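## Task

Plate C16 protrudes from slot 3 of plate hotel H1. Slide it inward until it rests against the hotel's back stop and stays there on its own, not just because the robot holds it. Then release it and move the arm away.

## Robot and tools

Robot and scene. A single six-joint arm with a two-finger gripper works at a table. Hotel H1 has four slots numbered from the bottom, so slot 1 is lowest. The scene frame has its origin on the tabletop right under the arm's base; +z is up, and facing along +x, +y is to the left. The base itself may sit slightly tilted to the table. Very small commanded shifts (a few mm) may leave the hand where it was. Occasionally an outside disturbance may briefly pull on a held part or nudge a loose one.

Tool execute_actions. Argument actions is a list holding zero or one item. An empty list only reports the current state. A wait item is {"steps": N}, N from 1 to 300; it commands nothing and returns once N control steps have elapsed since the previous result, with your reply time counted in. A motion item is {"rows": [...], "steps": N}, N from 1 to 15 (default 15), each step lasting 1/30 s. rows holds 1 to 15 rows for the one arm; each row is applied for one step, and the final row repeats if there are fewer rows than steps. Optional pictures (true/false) says whether camera images come back; they come by default.

Row layout. Each row has exactly 7 numbers: waist, shoulder, elbow, wrist pitch, wrist yaw, wrist roll, then gripper opening. The first six are absolute joint target angles in radians, in the same units and order as the Joint positions line, not offsets. Stated ranges: waist -2.880 to 2.880, shoulder 0.000 to 3.142, elbow 0.000 to 3.019, wrist pitch -1.693 to 1.571, wrist yaw -1.571 to 1.571, wrist roll -2.094 to 2.094. True ends may differ by up to 0.019 rad either way. A call is rejected (nothing sent) if a target exceeds a stated end by more than 0.019 rad and is farther out than that joint's last reported angle. A target beyond the real end is clipped to it, and the result may then print "joint sent to its limit" (possibly referring to an earlier, still running action); its absence does not prove more travel exists. The seventh number is the opening, from -1 (closed) to +1 (fully open, pad gap 0.094 m).

Motion limits. Each step, each joint's target is capped at a lead over its measured angle: 0.264 rad waist, 0.32 shoulder, 0.276 elbow, 0.33 wrist pitch, 0.186 wrist yaw, 0.522 wrist roll. If targets would place the gripper over 70 mm from where it is measured, all targets get pulled back toward the measured angles. So distant goals need several calls. Between calls the arm keeps heading to the last row sent, until it has nearly stopped moving (slow or blocked motion counts as stopped) or a step is HELD; after that only a new action makes it continue or push further. Fingers still moving keep moving.

Result lines. Joint positions and Joint velocities give the six joints (rad, rad/s) in row order, then the pad gap (m, m/s). grip_measured is the measured opening on the command scale; readings may carry a constant error of about 1 mm. Apart from near -1 and +1, the fingers go to where grip_measured would equal your number; to hold something, command roughly 0.03 below grip_measured (less for a lighter hold). Pad force tops out around 50 to 62 N, lower on thin parts under about 2 mm, with a possible brief spike on contact. "joint command not followed" means the clearance check altered or blocked targets on some steps (mounting blocks and posts count as the arm). HELD marks steps where your row was not fully sent. MOTOR HOT appears from 85 °C; at 100 °C an OVER-TEMPERATURE FAULT stops motors and gripper and the arm drops, so avoid long loaded holds and idle thinking under load. Heat partly carries into the next scene.

Tool zoom_image. camera is "cam_high" (504x504 pinhole) or "cam_wrist" (616x616 fisheye); region is [x0, y0, x1, y1] in pixels of that camera's latest full image, origin top-left, at most 504 by 504. It returns an enlarged view. Intrinsics: cam_high K=[[558.361, 0, 252.258], [0, 558.361, 251.479], [0, 0, 1]], fovy 48.581 deg; cam_wrist K=[[215.518, 0, 308.358], [0, 215.303, 309.864], [0, 0, 1]], D=[-0.05, 0, 0, 0], theta_max 95 deg.

Tool finished_scene. Argument scene is the integer number of the current scene. It ends that scene irreversibly, reports whether the goal was met, and gives the next scene's task. Sending a reply with no tool call ends everything remaining. Before calling it, confirm the plate is seated, stays put unaided, the gripper is open and the arm has withdrawn.

Cautions. Never push or knock anything off the table. Push plates gently and steadily; avoid slams, hard impacts, excessive force and dropping parts. Smooth motion with modest effort is preferred, and reply time passes while the arm runs, so plan before the first call.

Each tool is called after ">>>" as name(argument=value, ...) on one line, values as JSON.

## Session

>>> execute_actions(actions=[])

Scene clock: 0.00 s of 7200.00 s.
grip_measured=+1.000
Joint positions: [-1.703  2.121  1.435  1.287 -0.528  0.577  0.094]
Joint velocities: [-0.015 -0.005 -0.022 -0.012 -0.037  0.007  0.   ]
Motor temperatures (°C, as the motors report them): [23 23 23 21 23 22]

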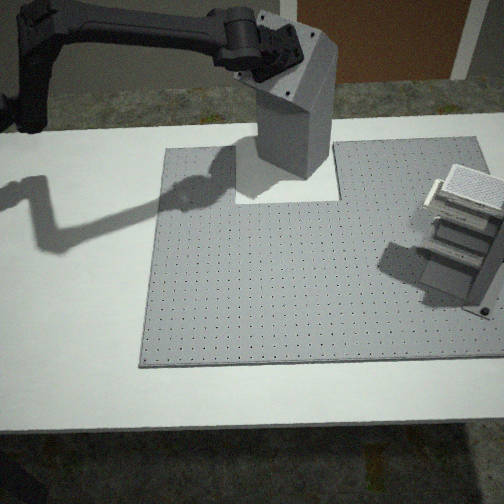

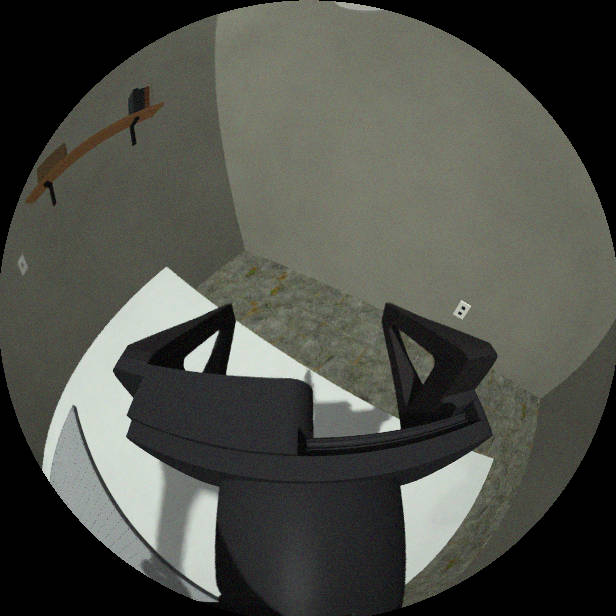

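>>> execute_actions(actions=[{"rows":[[0,1.2,1.2,0,0,0,-1]],"steps":15}], pictures=false)

>>> execute_actions(actions=[{"steps":90}])

Scene clock: 6.67 s of 7200.00 s.
grip_measured=-0.998
Joint positions: [-1.384  1.757  1.248  0.808 -0.077  0.24   0.   ]
Joint velocities: [ 0.825 -0.845 -0.037 -0.93   0.374 -0.403 -0.001]
Motor temperatures (°C, as the motors report them): [23 24 24 21 23 22]
Steps of this call (steps 1 to 90: nothing new was sent; then 3.17 s passed at rest; steps 91 to 105: all 15 steps of this action). Readings (joint positions):
91: [-1.698 2.113 1.425 1.271 -0.496 0.553]
92: [-1.692 2.094 1.398 1.232 -0.457 0.520]
94: [-1.663 2.048 1.344 1.162 -0.388 0.457]
98: [-1.573 1.949 1.281 1.028 -0.256 0.358]
105: the state above

Scene clock: 9.67 s of 7200.00 s.
grip_measured=-0.998
Joint positions: [ 0.006  1.22   1.209  0.016 -0.002  0.015  0.   ]
Joint velocities: [-0.015 -0.015  0.012 -0.002  0.051 -0.066 -0.   ]
Motor temperatures (°C, as the motors report them): [23 25 24 21 23 22]
Steps of this call (steps 1 to 60: the robot went on to your last target; steps 61 to 90: nothing new was sent). Readings (joint positions):
1: [-1.356 1.729 1.247 0.778 -0.065 0.228]
2: [-1.329 1.701 1.245 0.747 -0.055 0.216]
4: [-1.272 1.644 1.244 0.687 -0.040 0.195]
8: [-1.156 1.529 1.244 0.564 -0.024 0.160]
90: the state above
The arm was judged still, so your last target was given up. Only a new action makes it travel on or press farther. Fingers that are still opening or closing keep moving.

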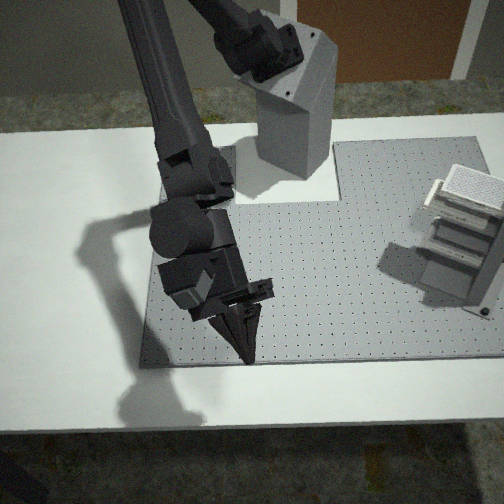

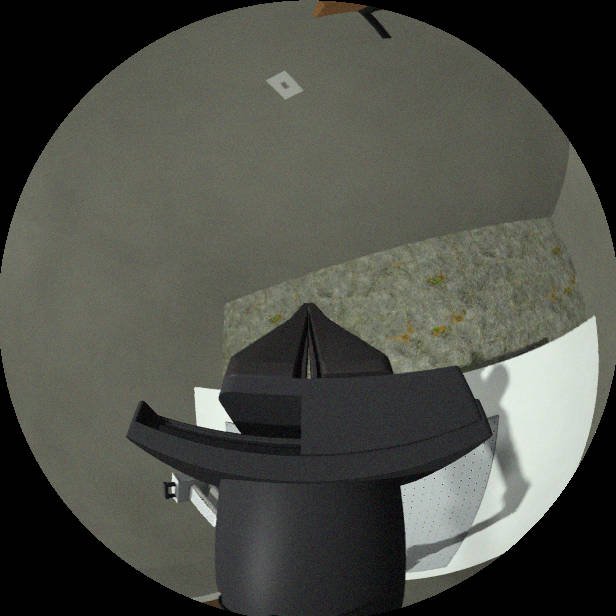

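>>> execute_actions(actions=[{"rows":[[1.0,1.2,1.2,0,0,0,-1]],"steps":15}], pictures=false)

>>> execute_actions(actions=[{"steps":50}])

>>> zoom_image(camera="cam_high", region=[344, 140, 504, 340])

Scene clock: 16.07 s of 7200.00 s.
grip_measured=-0.998
Joint positions: [0.62  1.22  1.209 0.016 0.004 0.015 0.   ]
Joint velocities: [ 1.441 -0.005 -0.002 -0.007 -0.066  0.022 -0.   ]
Motor temperatures (°C, as the motors report them): [23 25 25 21 23 22]
Steps of this call (steps 1 to 90: nothing new was sent; then 2.90 s passed at rest; steps 91 to 105: all 15 steps of this action). Readings (joint positions):
91: [0.014 1.220 1.209 0.016 0.002 0.015]
92: [0.033 1.220 1.209 0.016 0.006 0.015]
94: [0.102 1.220 1.209 0.016 0.006 0.015]
98: [0.282 1.220 1.209 0.016 0.005 0.015]
105: the state above

Scene clock: 17.73 s of 7200.00 s.
grip_measured=-0.998
Joint positions: [ 1.008  1.214  1.209  0.016 -0.003  0.012  0.   ]
Joint velocities: [-0.005 -0.005 -0.002 -0.002 -0.095 -0.022  0.002]
Motor temperatures (°C, as the motors report them): [23 25 25 21 23 22]
Steps of this call (steps 1 to 45: the robot went on to your last target; steps 46 to 50: nothing new was sent). Readings (joint positions):
1: [0.668 1.220 1.209 0.016 0.004 0.015]
2: [0.716 1.220 1.209 0.016 0.004 0.015]
4: [0.814 1.220 1.209 0.016 0.003 0.015]
8: [0.994 1.220 1.209 0.016 -0.002 0.013]
50: the state above
The arm was judged still, so your last target was given up. Only a new action makes it travel on or press farther. Fingers that are still opening or closing keep moving.

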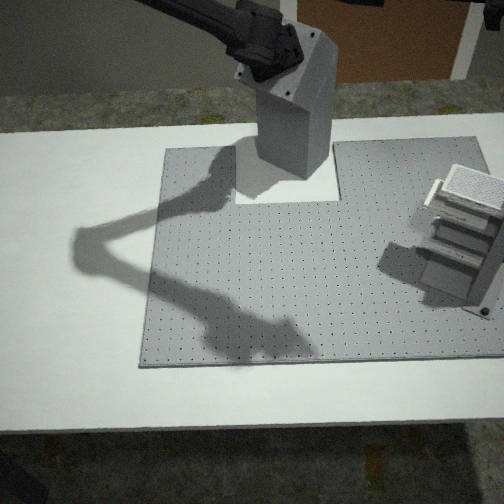

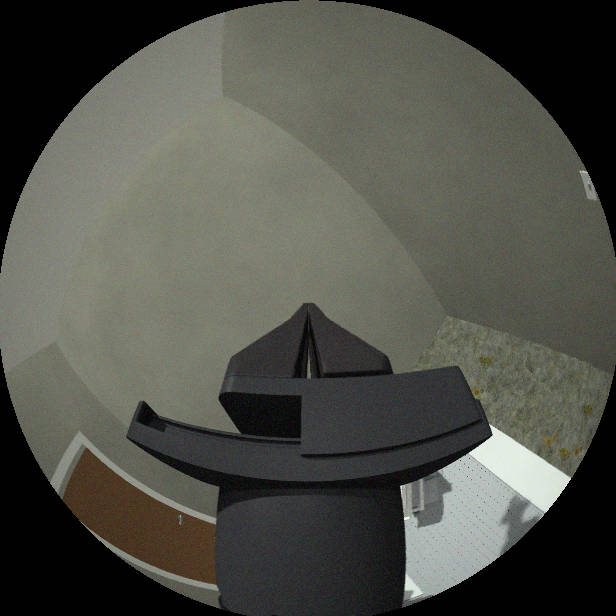

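Region (344, 140, 504, 340) of cam_high's 504x504 image, scaled by 2.520, with more detail than that image has; it fills the left 403 columns of this view, and the rest is white.

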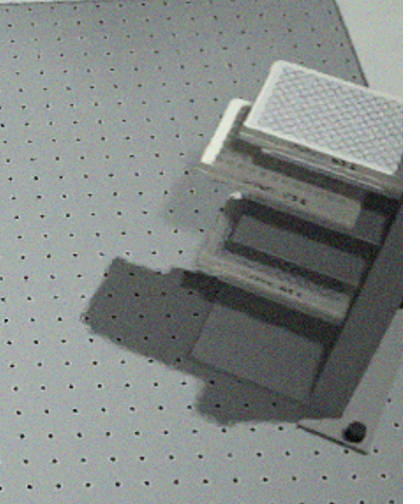

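>>> execute_actions(actions=[{"rows":[[0.8,1.8,1.2,0,0,0,-1]],"steps":15}], pictures=false)

>>> execute_actions(actions=[{"steps":40}])

Scene clock: 22.20 s of 7200.00 s.
grip_measured=-0.998
Joint positions: [ 0.866  1.561  1.211  0.016 -0.004  0.012  0.   ]
Joint velocities: [-0.151  0.923 -0.017  0.007  0.022 -0.037 -0.   ]
Motor temperatures (°C, as the motors report them): [23 25 25 21 23 22]
Steps of this call (steps 1 to 90: nothing new was sent; then 0.97 s passed at rest; steps 91 to 105: all 15 steps of this action). Readings (joint positions):
91: [1.005 1.219 1.209 0.016 -0.003 0.012]
92: [0.998 1.227 1.211 0.016 -0.004 0.012]
94: [0.972 1.256 1.211 0.016 -0.004 0.012]
98: [0.918 1.352 1.211 0.016 -0.004 0.012]
105: the state above

Scene clock: 23.53 s of 7200.00 s.
grip_measured=-0.998
Joint positions: [ 0.81   1.813  1.191  0.007 -0.002  0.012  0.   ]
Joint velocities: [-0.015 -0.005  0.007  0.017 -0.007 -0.051 -0.001]
Motor temperatures (°C, as the motors report them): [23 25 26 21 23 22]
Steps of this call (steps 1 to 30: the robot went on to your last target; steps 31 to 40: nothing new was sent). Readings (joint positions):
1: [0.862 1.592 1.211 0.016 -0.004 0.012]
2: [0.858 1.622 1.211 0.016 -0.004 0.012]
4: [0.848 1.682 1.211 0.016 -0.004 0.012]
8: [0.825 1.786 1.208 0.015 -0.003 0.012]
40: the state above
The arm was judged still, so your last target was given up. Only a new action makes it travel on or press farther. Fingers that are still opening or closing keep moving.

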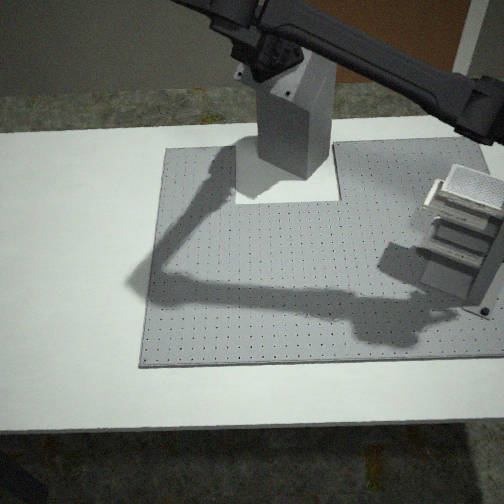

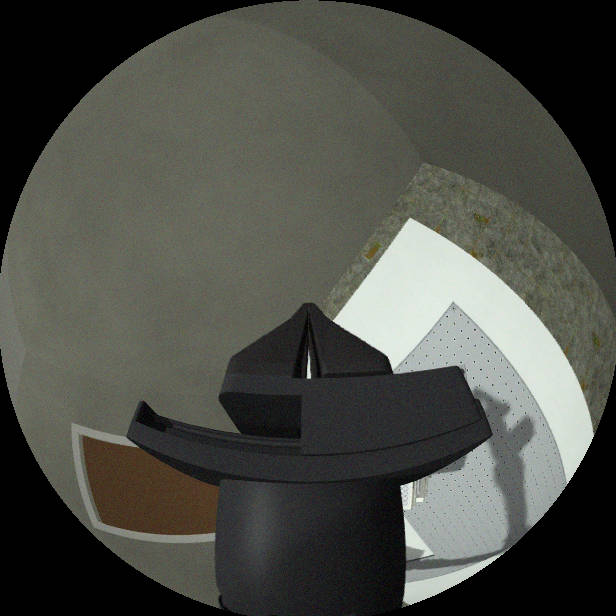

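>>> execute_actions(actions=[{"rows":[[0.8,1.3,0.7,0,0,0,-1]],"steps":15}], pictures=false)

>>> execute_actions(actions=[{"steps":40}])

Scene clock: 31.97 s of 7200.00 s.
grip_measured=-0.998
Joint positions: [ 0.81   1.26   0.7    0.007 -0.002  0.012  0.   ]
Joint velocities: [ 0.005  0.132 -0.017 -0.007 -0.022  0.022 -0.001]
Motor temperatures (°C, as the motors report them): [24 25 26 21 23 22]
Steps of this call (steps 1 to 90: nothing new was sent; then 4.93 s passed at rest; steps 91 to 105: all 15 steps of this action). Readings (joint positions):
91: [0.810 1.802 1.176 0.009 -0.002 0.012]
92: [0.810 1.772 1.135 0.009 -0.002 0.012]
94: [0.810 1.677 1.018 0.009 -0.002 0.012]
98: [0.810 1.430 0.787 0.009 -0.002 0.012]
105: the state above

Scene clock: 33.30 s of 7200.00 s.
grip_measured=-0.998
Joint positions: [ 0.81   1.286  0.7    0.007 -0.002  0.012  0.   ]
Joint velocities: [-0.005 -0.005  0.022 -0.012  0.022 -0.051  0.001]
Motor temperatures (°C, as the motors report them): [24 25 26 21 23 22]
Steps of this call (steps 1 to 30: the robot went on to your last target; steps 31 to 40: nothing new was sent). Readings (joint positions):
1: [0.810 1.266 0.700 0.007 -0.002 0.012]
2: [0.810 1.273 0.700 0.007 -0.002 0.012]
4: [0.810 1.282 0.700 0.007 -0.002 0.012]
8: [0.810 1.286 0.700 0.007 -0.002 0.012]
40: the state above
The arm was judged still, so your last target was given up. Only a new action makes it travel on or press farther. Fingers that are still opening or closing keep moving.

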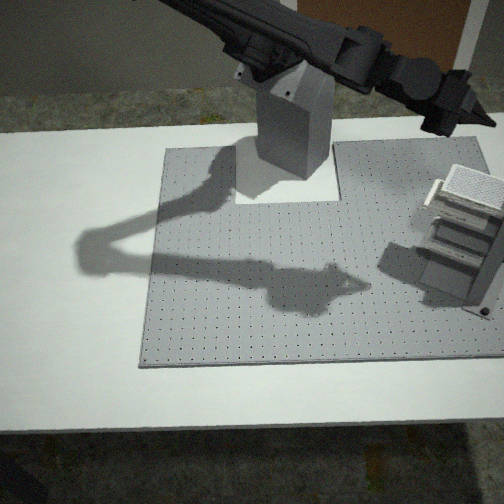

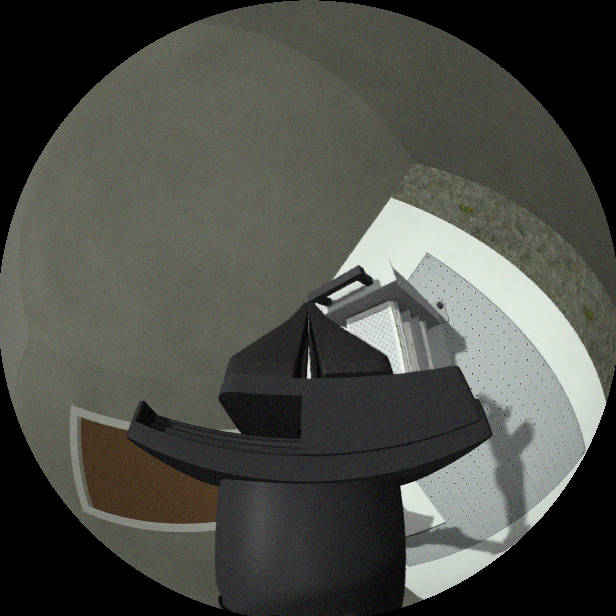

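>>> execute_actions(actions=[{"rows":[[0.8,1.3,0.3,0.4,0,0,-1]],"steps":15}], pictures=false)

>>> execute_actions(actions=[{"steps":30}])

Scene clock: 40.50 s of 7200.00 s.
grip_measured=-0.998
Joint positions: [ 0.81   1.295  0.277  0.374 -0.002  0.012  0.   ]
Joint velocities: [-0.015  0.005 -0.002  0.12  -0.022 -0.022  0.   ]
Motor temperatures (°C, as the motors report them): [24 25 26 22 23 22]
Steps of this call (steps 1 to 90: nothing new was sent; then 3.70 s passed at rest; steps 91 to 105: all 15 steps of this action). Readings (joint positions):
91: [0.810 1.286 0.682 0.047 -0.002 0.012]
92: [0.810 1.283 0.642 0.134 -0.002 0.012]
94: [0.810 1.281 0.543 0.244 -0.002 0.012]
98: [0.810 1.283 0.343 0.341 -0.002 0.012]
105: the state above

Scene clock: 41.50 s of 7200.00 s.
grip_measured=-0.998
Joint positions: [ 0.81   1.295  0.277  0.378 -0.002  0.012  0.   ]
Joint velocities: [-0.015 -0.005  0.017 -0.012  0.007 -0.007 -0.   ]
Motor temperatures (°C, as the motors report them): [24 25 26 22 23 22]
Steps of this call (steps 1 to 15: the robot went on to your last target; steps 16 to 30: nothing new was sent). Readings (joint positions):
1: [0.810 1.295 0.277 0.377 -0.002 0.012]
2: [0.810 1.295 0.277 0.378 -0.002 0.012]
4: [0.810 1.295 0.277 0.378 -0.002 0.012]
8: [0.810 1.295 0.277 0.378 -0.002 0.012]
30: the state above
The arm was judged still, so your last target was given up. Only a new action makes it travel on or press farther. Fingers that are still opening or closing keep moving.

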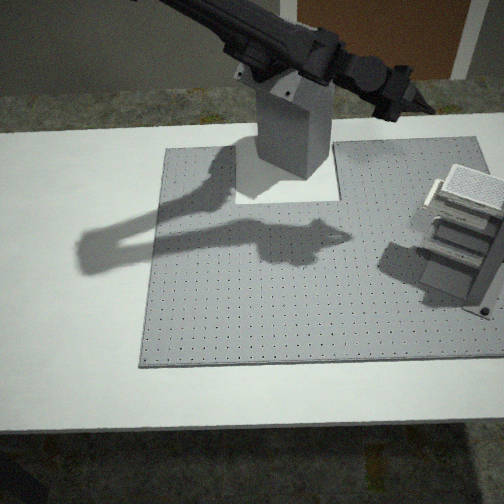

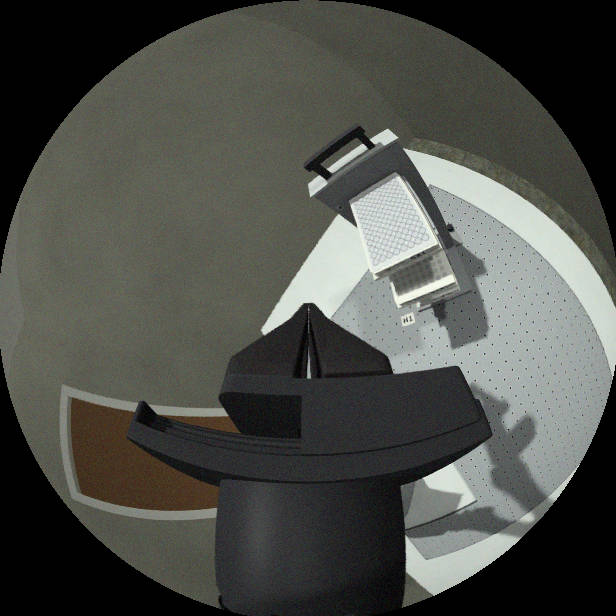

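>>> execute_actions(actions=[{"rows":[[0.45,1.3,0.5,0.2,0,0,-1]],"steps":15}], pictures=false)

>>> execute_actions(actions=[{"steps":30}])

Scene clock: 47.20 s of 7200.00 s.
grip_measured=-0.998
Joint positions: [0.44  1.295 0.507 0.22  0.002 0.012 0.   ]
Joint velocities: [ 0.015  0.005 -0.037 -0.081 -0.022 -0.007 -0.   ]
Motor temperatures (°C, as the motors report them): [23 24 26 22 23 22]
Steps of this call (steps 1 to 90: nothing new was sent; then 2.20 s passed at rest; steps 91 to 105: all 15 steps of this action). Readings (joint positions):
91: [0.799 1.295 0.284 0.364 -0.007 0.012]
92: [0.767 1.295 0.299 0.332 -0.009 0.012]
94: [0.675 1.295 0.344 0.289 -0.009 0.012]
98: [0.490 1.295 0.453 0.234 -0.002 0.012]
105: the state above

Scene clock: 48.20 s of 7200.00 s.
grip_measured=-0.998
Joint positions: [0.441 1.295 0.507 0.217 0.002 0.012 0.   ]
Joint velocities: [ 0.005 -0.005 -0.007  0.007  0.051 -0.037  0.001]
Motor temperatures (°C, as the motors report them): [23 24 26 22 23 22]
Steps of this call (steps 1 to 15: the robot went on to your last target; steps 16 to 30: nothing new was sent). Readings (joint positions):
1: [0.441 1.295 0.507 0.218 0.002 0.012]
2: [0.441 1.295 0.507 0.217 0.002 0.012]
4: [0.441 1.295 0.507 0.217 0.002 0.012]
8: [0.441 1.295 0.507 0.217 0.002 0.012]
30: the state above
The arm was judged still, so your last target was given up. Only a new action makes it travel on or press farther. Fingers that are still opening or closing keep moving.

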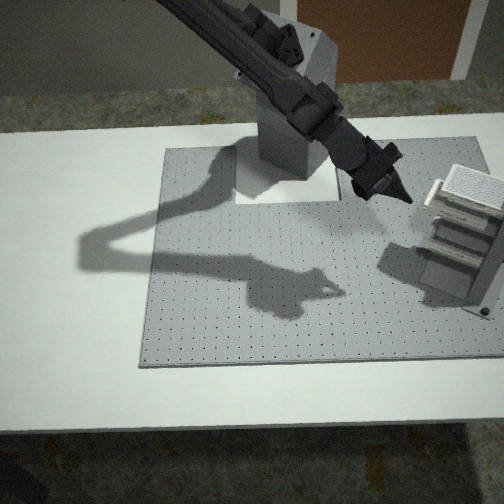

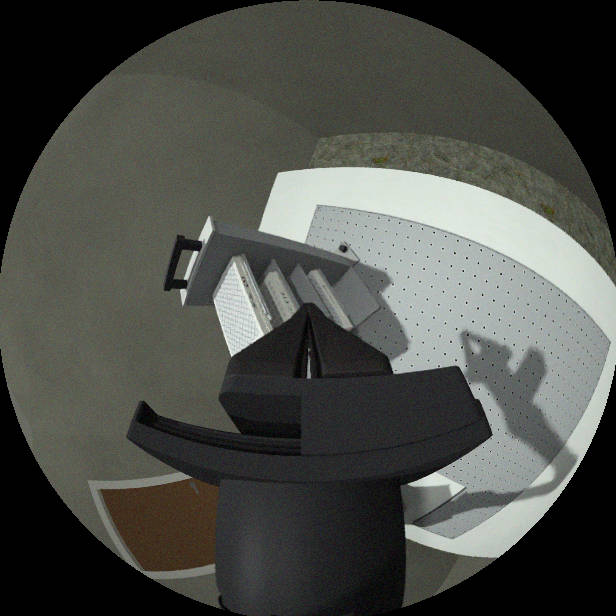

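>>> execute_actions(actions=[{"rows":[[0.35,1.3,0.3,0.4,0.4,0,-1]],"steps":15}], pictures=false)

>>> execute_actions(actions=[{"steps":30}])

Scene clock: 58.27 s of 7200.00 s.
grip_measured=-0.998
Joint positions: [0.348 1.294 0.287 0.38  0.398 0.012 0.   ]
Joint velocities: [ 0.015 -0.015 -0.007  0.012 -0.037 -0.007  0.   ]
Motor temperatures (°C, as the motors report them): [23 24 25 22 24 22]
Steps of this call (steps 1 to 90: nothing new was sent; then 6.57 s passed at rest; steps 91 to 105: all 15 steps of this action). Readings (joint positions):
91: [0.440 1.295 0.495 0.238 0.053 0.012]
92: [0.432 1.294 0.468 0.286 0.124 0.012]
94: [0.399 1.294 0.397 0.344 0.284 0.012]
98: [0.348 1.294 0.287 0.364 0.398 0.012]
105: the state above

Scene clock: 59.27 s of 7200.00 s.
grip_measured=-0.998
Joint positions: [0.348 1.294 0.287 0.381 0.398 0.012 0.   ]
Joint velocities: [ 0.005  0.005  0.002  0.012 -0.037 -0.081 -0.   ]
Motor temperatures (°C, as the motors report them): [23 24 25 22 24 22]
Steps of this call (steps 1 to 15: the robot went on to your last target; steps 16 to 30: nothing new was sent). Readings (joint positions):
1: [0.348 1.294 0.287 0.381 0.398 0.012]
2: [0.348 1.294 0.287 0.381 0.398 0.012]
4: [0.348 1.294 0.287 0.381 0.398 0.012]
8: [0.348 1.294 0.287 0.381 0.398 0.012]
30: the state above
The arm was judged still, so your last target was given up. Only a new action makes it travel on or press farther. Fingers that are still opening or closing keep moving.

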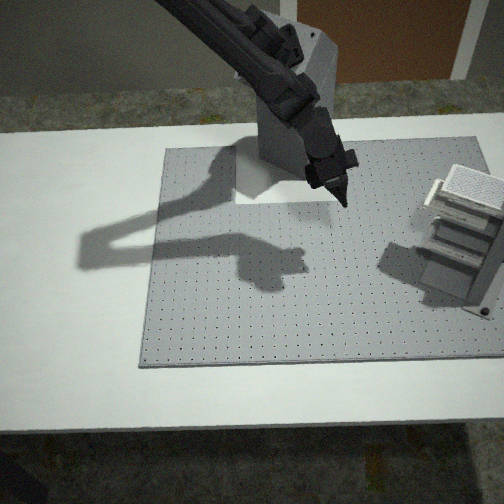

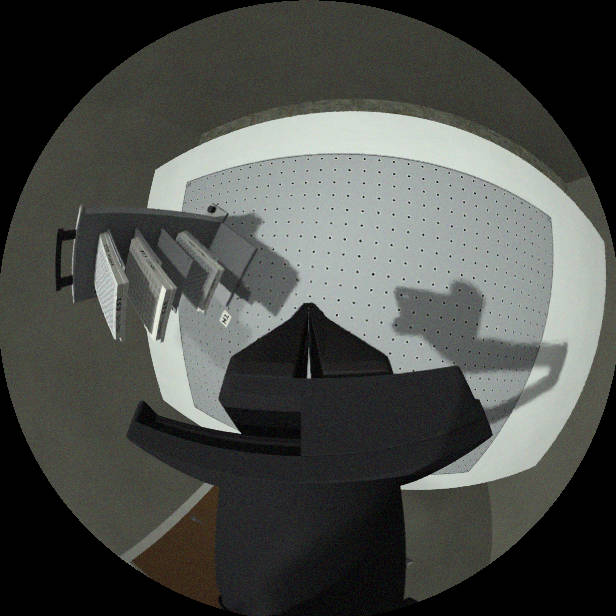

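>>> execute_actions(actions=[{"rows":[[0.1,1.3,0.3,0.4,-0.5,0,-1]],"steps":15}], pictures=false)

>>> execute_actions(actions=[{"steps":30}])

Scene clock: 74.40 s of 7200.00 s.
grip_measured=-0.998
Joint positions: [ 0.097  1.294  0.295  0.382 -0.497  0.01   0.   ]
Joint velocities: [-0.015 -0.015  0.007 -0.002 -0.007  0.037 -0.   ]
Motor temperatures (°C, as the motors report them): [23 24 25 22 23 22]
Steps of this call (steps 1 to 90: nothing new was sent; then 11.63 s passed at rest; steps 91 to 105: all 15 steps of this action). Readings (joint positions):
91: [0.325 1.294 0.287 0.381 0.311 0.011]
92: [0.269 1.294 0.288 0.381 0.205 0.010]
94: [0.142 1.294 0.292 0.381 0.019 0.010]
98: [0.082 1.294 0.295 0.382 -0.354 0.010]
105: the state above

Scene clock: 75.40 s of 7200.00 s.
grip_measured=-0.998
Joint positions: [ 0.097  1.294  0.295  0.382 -0.497  0.01   0.   ]
Joint velocities: [-0.015 -0.015  0.017 -0.007 -0.051  0.022 -0.001]
Motor temperatures (°C, as the motors report them): [23 24 25 22 24 22]
Steps of this call (steps 1 to 15: the robot went on to your last target; steps 16 to 30: nothing new was sent). Readings (joint positions):
1: [0.097 1.294 0.295 0.382 -0.497 0.010]
2: [0.097 1.294 0.295 0.382 -0.497 0.010]
4: [0.097 1.294 0.295 0.382 -0.497 0.010]
8: [0.097 1.294 0.295 0.382 -0.497 0.010]
30: the state above
The arm was judged still, so your last target was given up. Only a new action makes it travel on or press farther. Fingers that are still opening or closing keep moving.

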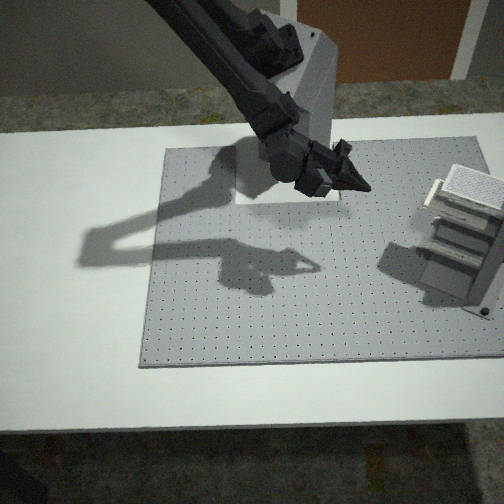

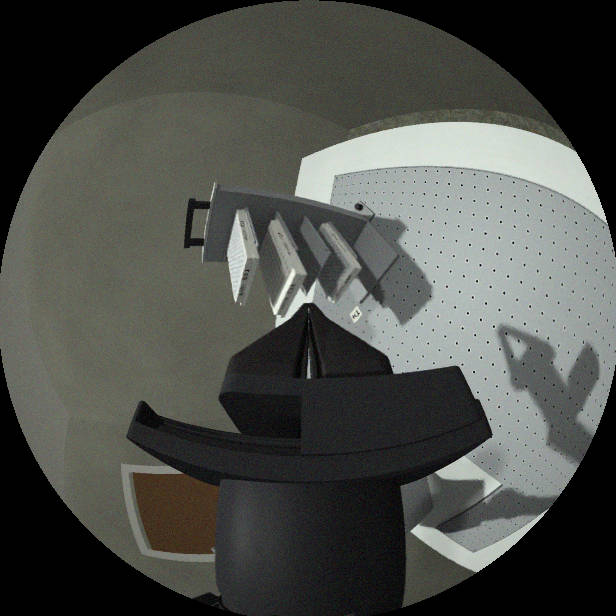

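>>> execute_actions(actions=[{"rows":[[0.1,1.5,0.5,0.4,-0.5,0,-1]],"steps":15}], pictures=false)

>>> execute_actions(actions=[{"steps":25}])

Scene clock: 83.30 s of 7200.00 s.
grip_measured=-0.998
Joint positions: [ 0.097  1.504  0.506  0.39  -0.501  0.01   0.   ]
Joint velocities: [-0.005  0.005 -0.027 -0.012 -0.022  0.037  0.001]
Motor temperatures (°C, as the motors report them): [23 24 24 22 24 22]
Steps of this call (steps 1 to 90: nothing new was sent; then 4.40 s passed at rest; steps 91 to 105: all 15 steps of this action). Readings (joint positions):
91: [0.097 1.306 0.306 0.382 -0.500 0.010]
92: [0.097 1.341 0.334 0.382 -0.501 0.010]
94: [0.097 1.437 0.424 0.382 -0.501 0.010]
98: [0.097 1.505 0.515 0.388 -0.501 0.010]
105: the state above

Scene clock: 84.13 s of 7200.00 s.
grip_measured=-0.998
Joint positions: [ 0.097  1.504  0.506  0.39  -0.501  0.01   0.   ]
Joint velocities: [-0.005 -0.005  0.012 -0.022  0.007  0.037  0.   ]
Motor temperatures (°C, as the motors report them): [23 24 24 22 24 22]
Steps of this call (steps 1 to 15: the robot went on to your last target; steps 16 to 25: nothing new was sent). Readings (joint positions):
1: [0.097 1.504 0.506 0.390 -0.501 0.010]
2: [0.097 1.504 0.506 0.390 -0.501 0.010]
4: [0.097 1.504 0.506 0.390 -0.501 0.010]
8: [0.097 1.504 0.506 0.390 -0.501 0.010]
25: the state above
The arm was judged still, so your last target was given up. Only a new action makes it travel on or press farther. Fingers that are still opening or closing keep moving.

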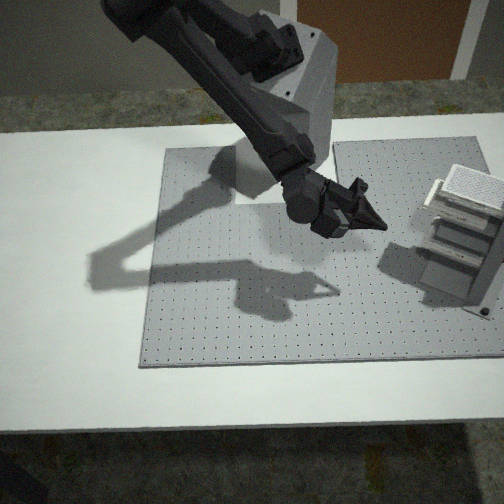

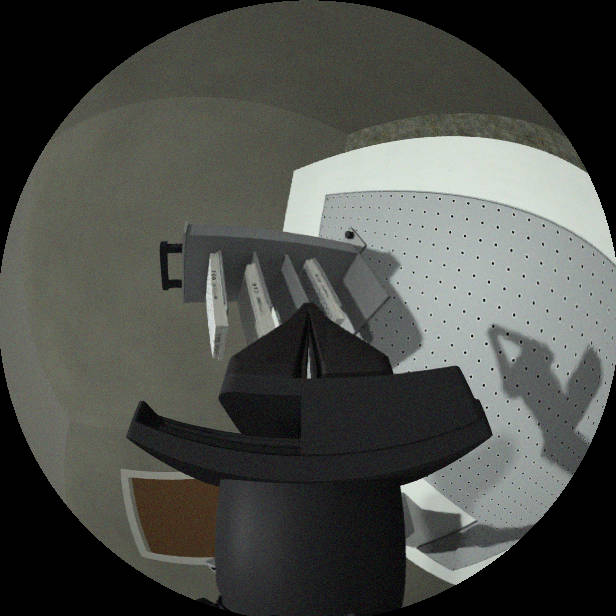

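>>> execute_actions(actions=[{"rows":[[0.2,1.6,0.4,0.6,-0.5,0,-1]],"steps":15}], pictures=false)

>>> execute_actions(actions=[{"steps":25}])

Scene clock: 91.60 s of 7200.00 s.
grip_measured=-0.998
Joint positions: [ 0.21   1.592  0.394  0.58  -0.501  0.01   0.   ]
Joint velocities: [-0.005 -0.005  0.002 -0.002  0.007 -0.007  0.   ]
Motor temperatures (°C, as the motors report them): [23 24 24 22 24 22]
Steps of this call (steps 1 to 90: nothing new was sent; then 3.97 s passed at rest; steps 91 to 105: all 15 steps of this action). Readings (joint positions):
91: [0.103 1.509 0.497 0.423 -0.498 0.010]
92: [0.119 1.522 0.480 0.492 -0.497 0.010]
94: [0.168 1.553 0.445 0.559 -0.498 0.010]
98: [0.210 1.590 0.396 0.571 -0.501 0.010]
105: the state above

Scene clock: 92.43 s of 7200.00 s.
grip_measured=-0.998
Joint positions: [ 0.21   1.592  0.394  0.58  -0.501  0.01   0.   ]
Joint velocities: [-0.005  0.005 -0.002  0.002 -0.037 -0.081 -0.   ]
Motor temperatures (°C, as the motors report them): [23 24 24 22 24 22]
Steps of this call (steps 1 to 15: the robot went on to your last target; steps 16 to 25: nothing new was sent). Readings (joint positions):
1: [0.210 1.592 0.394 0.580 -0.501 0.010]
2: [0.210 1.592 0.394 0.580 -0.501 0.010]
4: [0.210 1.592 0.394 0.580 -0.501 0.010]
8: [0.210 1.592 0.394 0.580 -0.501 0.010]
25: the state above
The arm was judged still, so your last target was given up. Only a new action makes it travel on or press farther. Fingers that are still opening or closing keep moving.

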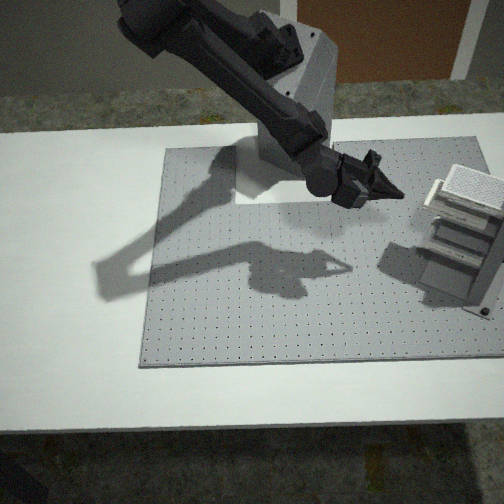

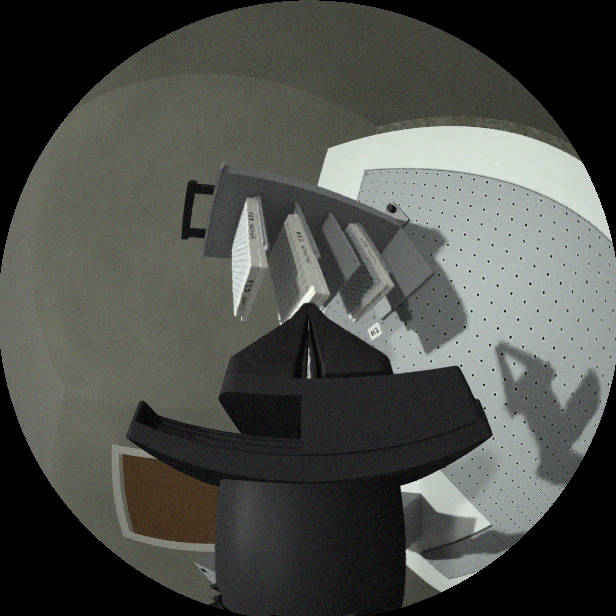

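>>> execute_actions(actions=[{"rows":[[0.2,1.75,0.48,0.67,-0.5,0,-1]],"steps":15}], pictures=false)

>>> execute_actions(actions=[{"steps":25}])

Scene clock: 96.97 s of 7200.00 s.
grip_measured=-0.998
Joint positions: [ 0.21   1.748  0.482  0.65  -0.502  0.01   0.   ]
Joint velocities: [ 0.005 -0.005 -0.007 -0.007 -0.022 -0.037 -0.001]
Motor temperatures (°C, as the motors report them): [23 24 24 22 24 22]
Steps of this call (steps 1 to 90: nothing new was sent; then 1.03 s passed at rest; steps 91 to 105: all 15 steps of this action). Readings (joint positions):
91: [0.210 1.602 0.399 0.591 -0.501 0.010]
92: [0.210 1.629 0.413 0.616 -0.502 0.010]
94: [0.210 1.699 0.457 0.640 -0.502 0.010]
98: [0.210 1.748 0.482 0.648 -0.502 0.010]
105: the state above

Scene clock: 97.80 s of 7200.00 s.
grip_measured=-0.998
Joint positions: [ 0.21   1.748  0.482  0.65  -0.502  0.01   0.   ]
Joint velocities: [-0.015 -0.005  0.002  0.012  0.007  0.022  0.   ]
Motor temperatures (°C, as the motors report them): [23 24 24 22 24 22]
Steps of this call (steps 1 to 15: the robot went on to your last target; steps 16 to 25: nothing new was sent). Readings (joint positions):
1: [0.210 1.748 0.482 0.650 -0.502 0.010]
2: [0.210 1.748 0.482 0.650 -0.502 0.010]
4: [0.210 1.748 0.482 0.650 -0.502 0.010]
8: [0.210 1.748 0.482 0.650 -0.502 0.010]
25: the state above
The arm was judged still, so your last target was given up. Only a new action makes it travel on or press farther. Fingers that are still opening or closing keep moving.

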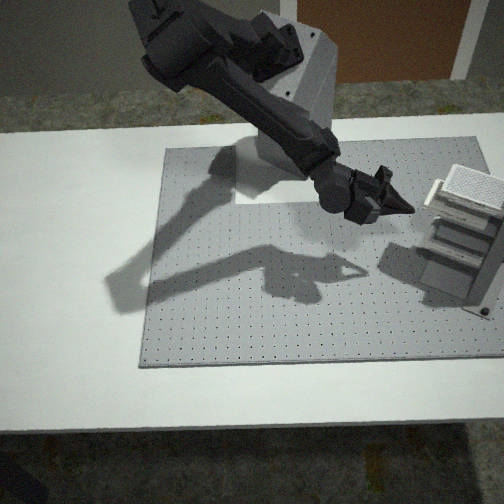

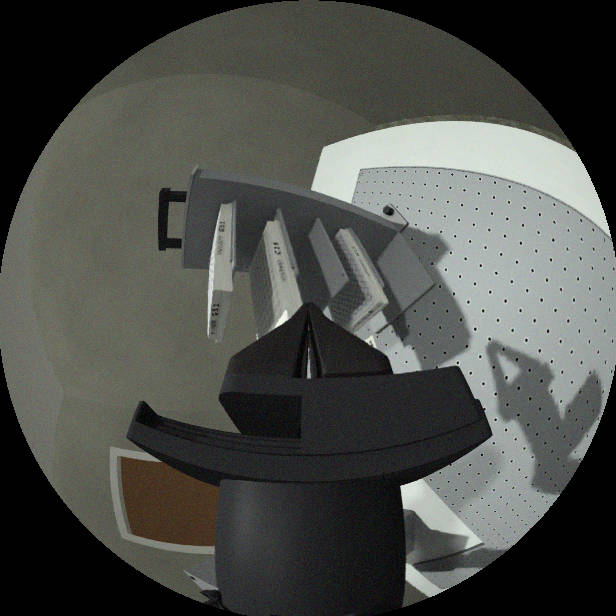

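>>> execute_actions(actions=[{"rows":[[0.3,1.85,0.5,0.75,-0.46,0,-1]],"steps":15}], pictures=false)

>>> execute_actions(actions=[{"steps":25}])

Scene clock: 102.20 s of 7200.00 s.
grip_measured=-0.998
Joint positions: [ 0.307  1.839  0.498  0.73  -0.464  0.01   0.   ]
Joint velocities: [ 0.005 -0.005  0.007  0.002 -0.022  0.022 -0.001]
Motor temperatures (°C, as the motors report them): [23 24 24 22 24 22]
Steps of this call (steps 1 to 90: nothing new was sent; then 0.90 s passed at rest; steps 91 to 105: all 15 steps of this action). Readings (joint positions):
91: [0.216 1.754 0.482 0.663 -0.483 0.010]
92: [0.229 1.769 0.485 0.692 -0.469 0.010]
94: [0.269 1.807 0.496 0.721 -0.464 0.010]
98: [0.307 1.839 0.498 0.728 -0.464 0.010]
105: the state above

Scene clock: 103.03 s of 7200.00 s.
grip_measured=-0.998
Joint positions: [ 0.307  1.839  0.498  0.73  -0.464  0.01   0.   ]
Joint velocities: [-0.005  0.005 -0.027  0.012  0.051 -0.007  0.001]
Motor temperatures (°C, as the motors report them): [23 24 24 22 24 22]
Steps of this call (steps 1 to 15: the robot went on to your last target; steps 16 to 25: nothing new was sent). Readings (joint positions):
1: [0.307 1.839 0.498 0.730 -0.464 0.010]
2: [0.307 1.839 0.498 0.730 -0.464 0.010]
4: [0.307 1.839 0.498 0.730 -0.464 0.010]
8: [0.307 1.839 0.498 0.730 -0.464 0.010]
25: the state above
The arm was judged still, so your last target was given up. Only a new action makes it travel on or press farther. Fingers that are still opening or closing keep moving.

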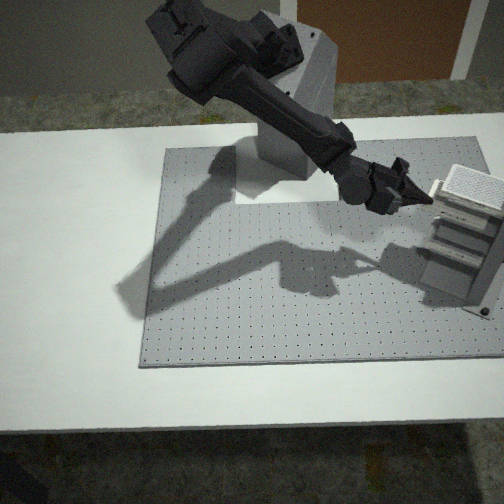

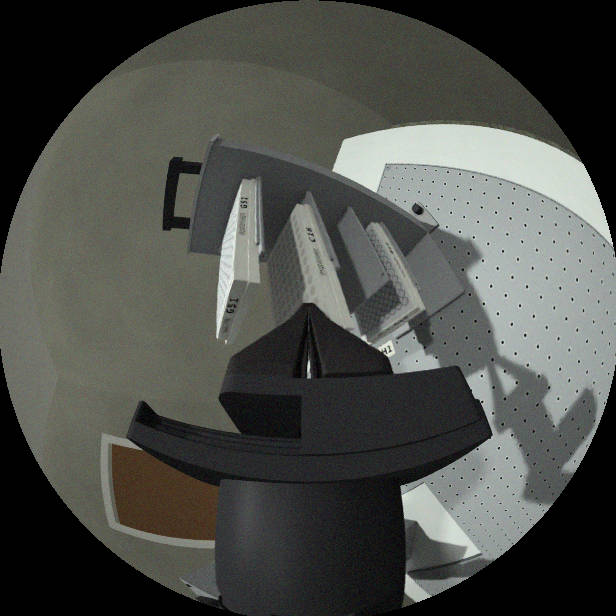

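>>> execute_actions(actions=[{"rows":[[0.255,1.85,0.5,0.75,-0.46,0,-1]],"steps":15}])

>>> zoom_image(camera="cam_high", region=[344, 140, 504, 300])

Scene clock: 108.40 s of 7200.00 s.
grip_measured=-0.998
Joint positions: [ 0.263  1.839  0.498  0.73  -0.463  0.01   0.   ]
Joint velocities: [-0.015 -0.005 -0.002  0.002  0.066 -0.007 -0.   ]
Motor temperatures (°C, as the motors report them): [23 24 24 22 24 22]
Steps of this call (steps 1 to 90: nothing new was sent; then 1.87 s passed at rest; steps 91 to 105: all 15 steps of this action). Readings (joint positions):
91: [0.304 1.839 0.498 0.730 -0.464 0.010]
92: [0.298 1.839 0.498 0.730 -0.464 0.010]
94: [0.280 1.839 0.498 0.730 -0.464 0.010]
98: [0.263 1.839 0.498 0.730 -0.463 0.010]
105: the state above

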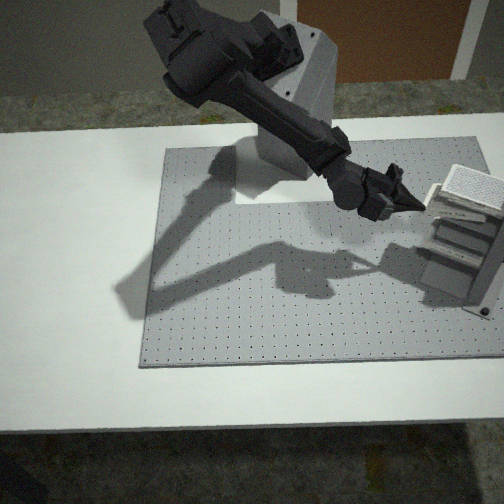

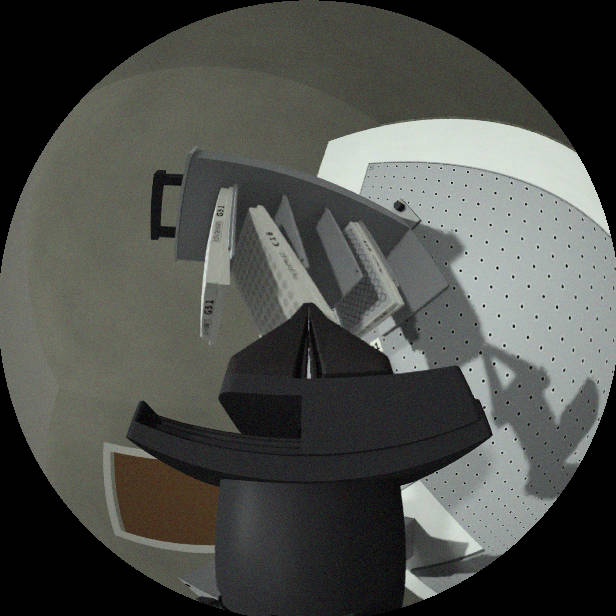

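Region (344, 140, 504, 300) of cam_high's 504x504 image, scaled by 3.150, with more detail than that image has.

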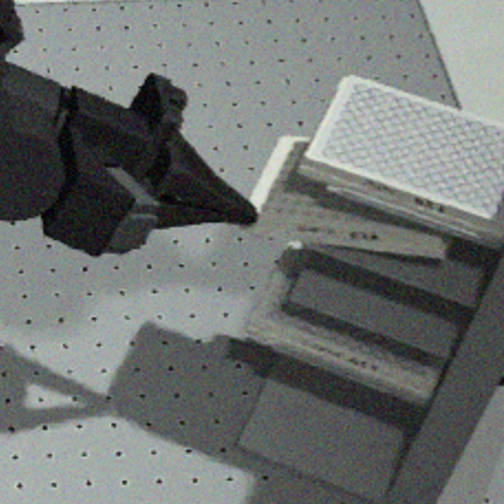

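Tipping the plate; lift, then back off.

>>> execute_actions(actions=[{"rows":[[0.3,1.85,0.5,0.75,-0.46,0,-1]],"steps":12}], pictures=false)

>>> execute_actions(actions=[{"rows":[[0.3,1.75,0.4,0.75,-0.46,0,-1]],"steps":15}], pictures=false)

>>> execute_actions(actions=[{"rows":[[0.23,1.75,0.4,0.75,-0.46,0,-1]],"steps":15}])

>>> zoom_image(camera="cam_high", region=[344, 140, 504, 300])

Scene clock: 113.50 s of 7200.00 s.
grip_measured=-0.998
Joint positions: [ 0.297  1.839  0.498  0.73  -0.462  0.01   0.   ]
Joint velocities: [-0.015 -0.005 -0.017  0.012 -0.007  0.037  0.001]
Motor temperatures (°C, as the motors report them): [24 25 24 22 24 22]
Steps of this call (steps 1 to 15: the robot went on to your last target; steps 16 to 90: nothing new was sent; then 1.70 s passed at rest; steps 91 to 102: all 12 steps of this action). Readings (joint positions):
91: [0.265 1.839 0.498 0.730 -0.462 0.010]
92: [0.269 1.839 0.498 0.730 -0.462 0.010]
94: [0.283 1.839 0.498 0.730 -0.462 0.010]
98: [0.297 1.839 0.498 0.730 -0.462 0.010]
102: the state above

Scene clock: 114.00 s of 7200.00 s.
grip_measured=-0.998
Joint positions: [ 0.297  1.754  0.397  0.732 -0.461  0.01   0.   ]
Joint velocities: [-0.005  0.005 -0.002  0.002  0.007 -0.022 -0.002]
Motor temperatures (°C, as the motors report them): [24 25 24 22 24 22]
Steps of this call (steps 1 to 15: all 15 steps of this action). Readings (joint positions):
1: [0.297 1.834 0.492 0.730 -0.462 0.010]
2: [0.297 1.821 0.478 0.731 -0.461 0.010]
4: [0.297 1.783 0.435 0.731 -0.461 0.010]
8: [0.297 1.754 0.397 0.731 -0.461 0.010]
15: the state above

Scene clock: 114.50 s of 7200.00 s.
grip_measured=-0.998
Joint positions: [ 0.235  1.754  0.397  0.732 -0.462  0.01   0.   ]
Joint velocities: [-0.005  0.005 -0.002 -0.012  0.007 -0.007  0.   ]
Motor temperatures (°C, as the motors report them): [24 25 24 22 24 22]
Steps of this call (steps 1 to 15: all 15 steps of this action). Readings (joint positions):
1: [0.293 1.754 0.397 0.732 -0.462 0.010]
2: [0.283 1.754 0.397 0.732 -0.462 0.010]
4: [0.255 1.754 0.397 0.732 -0.462 0.010]
8: [0.235 1.754 0.397 0.732 -0.462 0.010]
15: the state above

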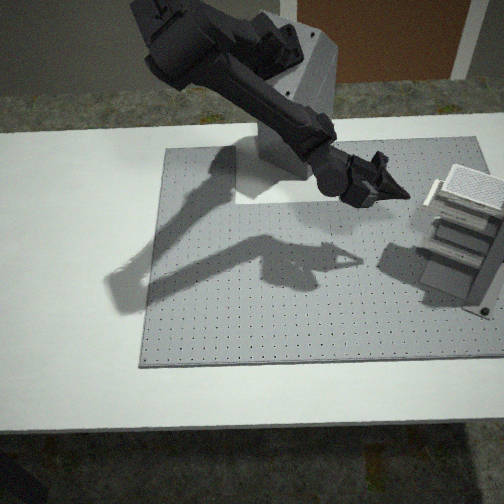

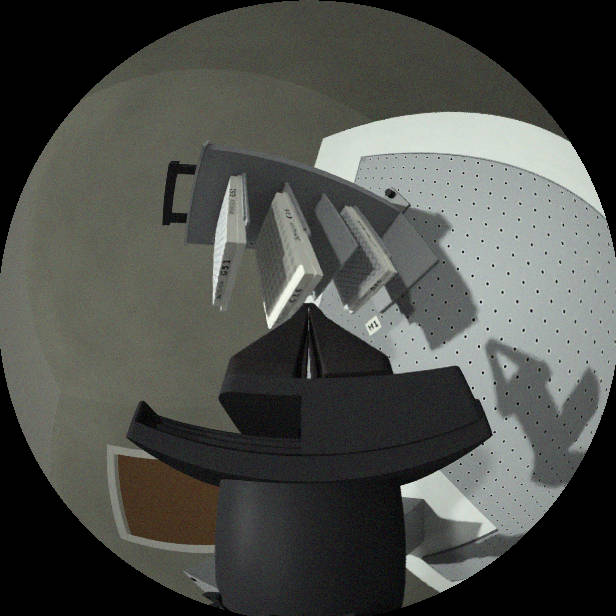

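Region (344, 140, 504, 300) of cam_high's 504x504 image, scaled by 3.150, with more detail than that image has.

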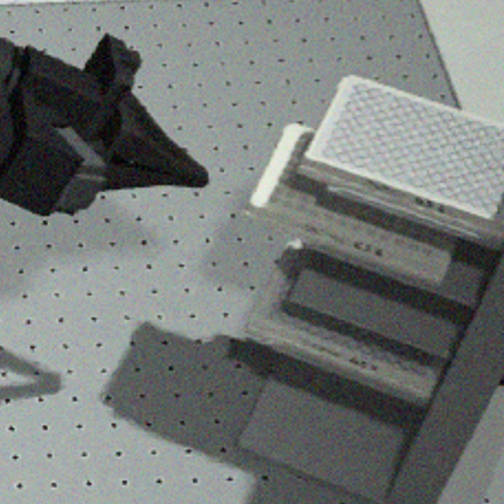

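>>> execute_actions(actions=[{"rows":[[0.27,1.87,0.43,0.84,-0.44,0,-1]],"steps":15}])

>>> zoom_image(camera="cam_high", region=[344, 140, 504, 300])

Scene clock: 120.37 s of 7200.00 s.
grip_measured=-0.998
Joint positions: [ 0.264  1.862  0.428  0.82  -0.443  0.01   0.   ]
Joint velocities: [-0.005  0.005 -0.007  0.002 -0.037 -0.037 -0.   ]
Motor temperatures (°C, as the motors report them): [24 25 24 22 24 22]
Steps of this call (steps 1 to 15: the robot went on to your last target; steps 16 to 90: nothing new was sent; then 2.37 s passed at rest; steps 91 to 105: all 15 steps of this action). Readings (joint positions):
91: [0.237 1.761 0.399 0.746 -0.454 0.010]
92: [0.242 1.780 0.404 0.777 -0.447 0.010]
94: [0.254 1.826 0.421 0.809 -0.444 0.010]
98: [0.264 1.862 0.428 0.816 -0.444 0.010]
105: the state above

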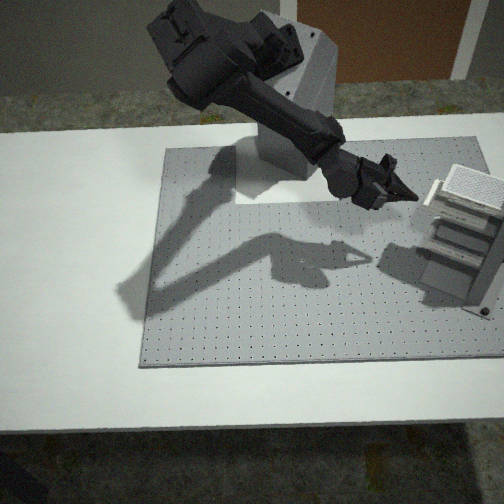

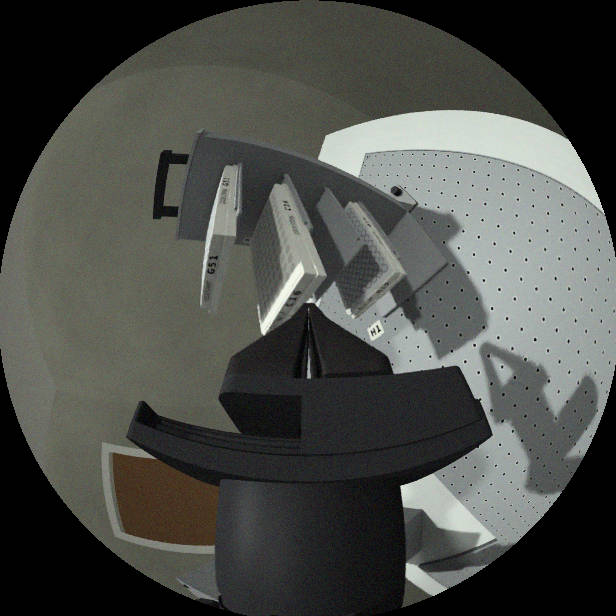

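Region (344, 140, 504, 300) of cam_high's 504x504 image, scaled by 3.150, with more detail than that image has.

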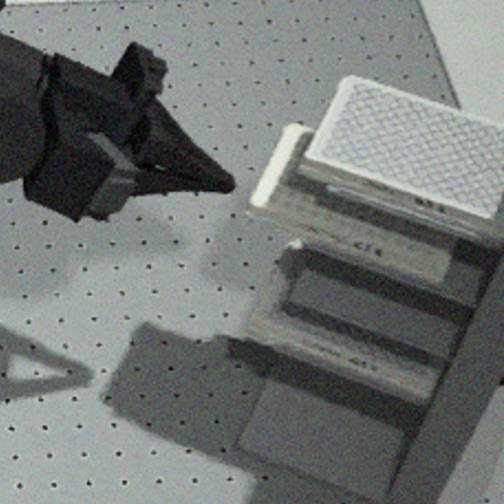

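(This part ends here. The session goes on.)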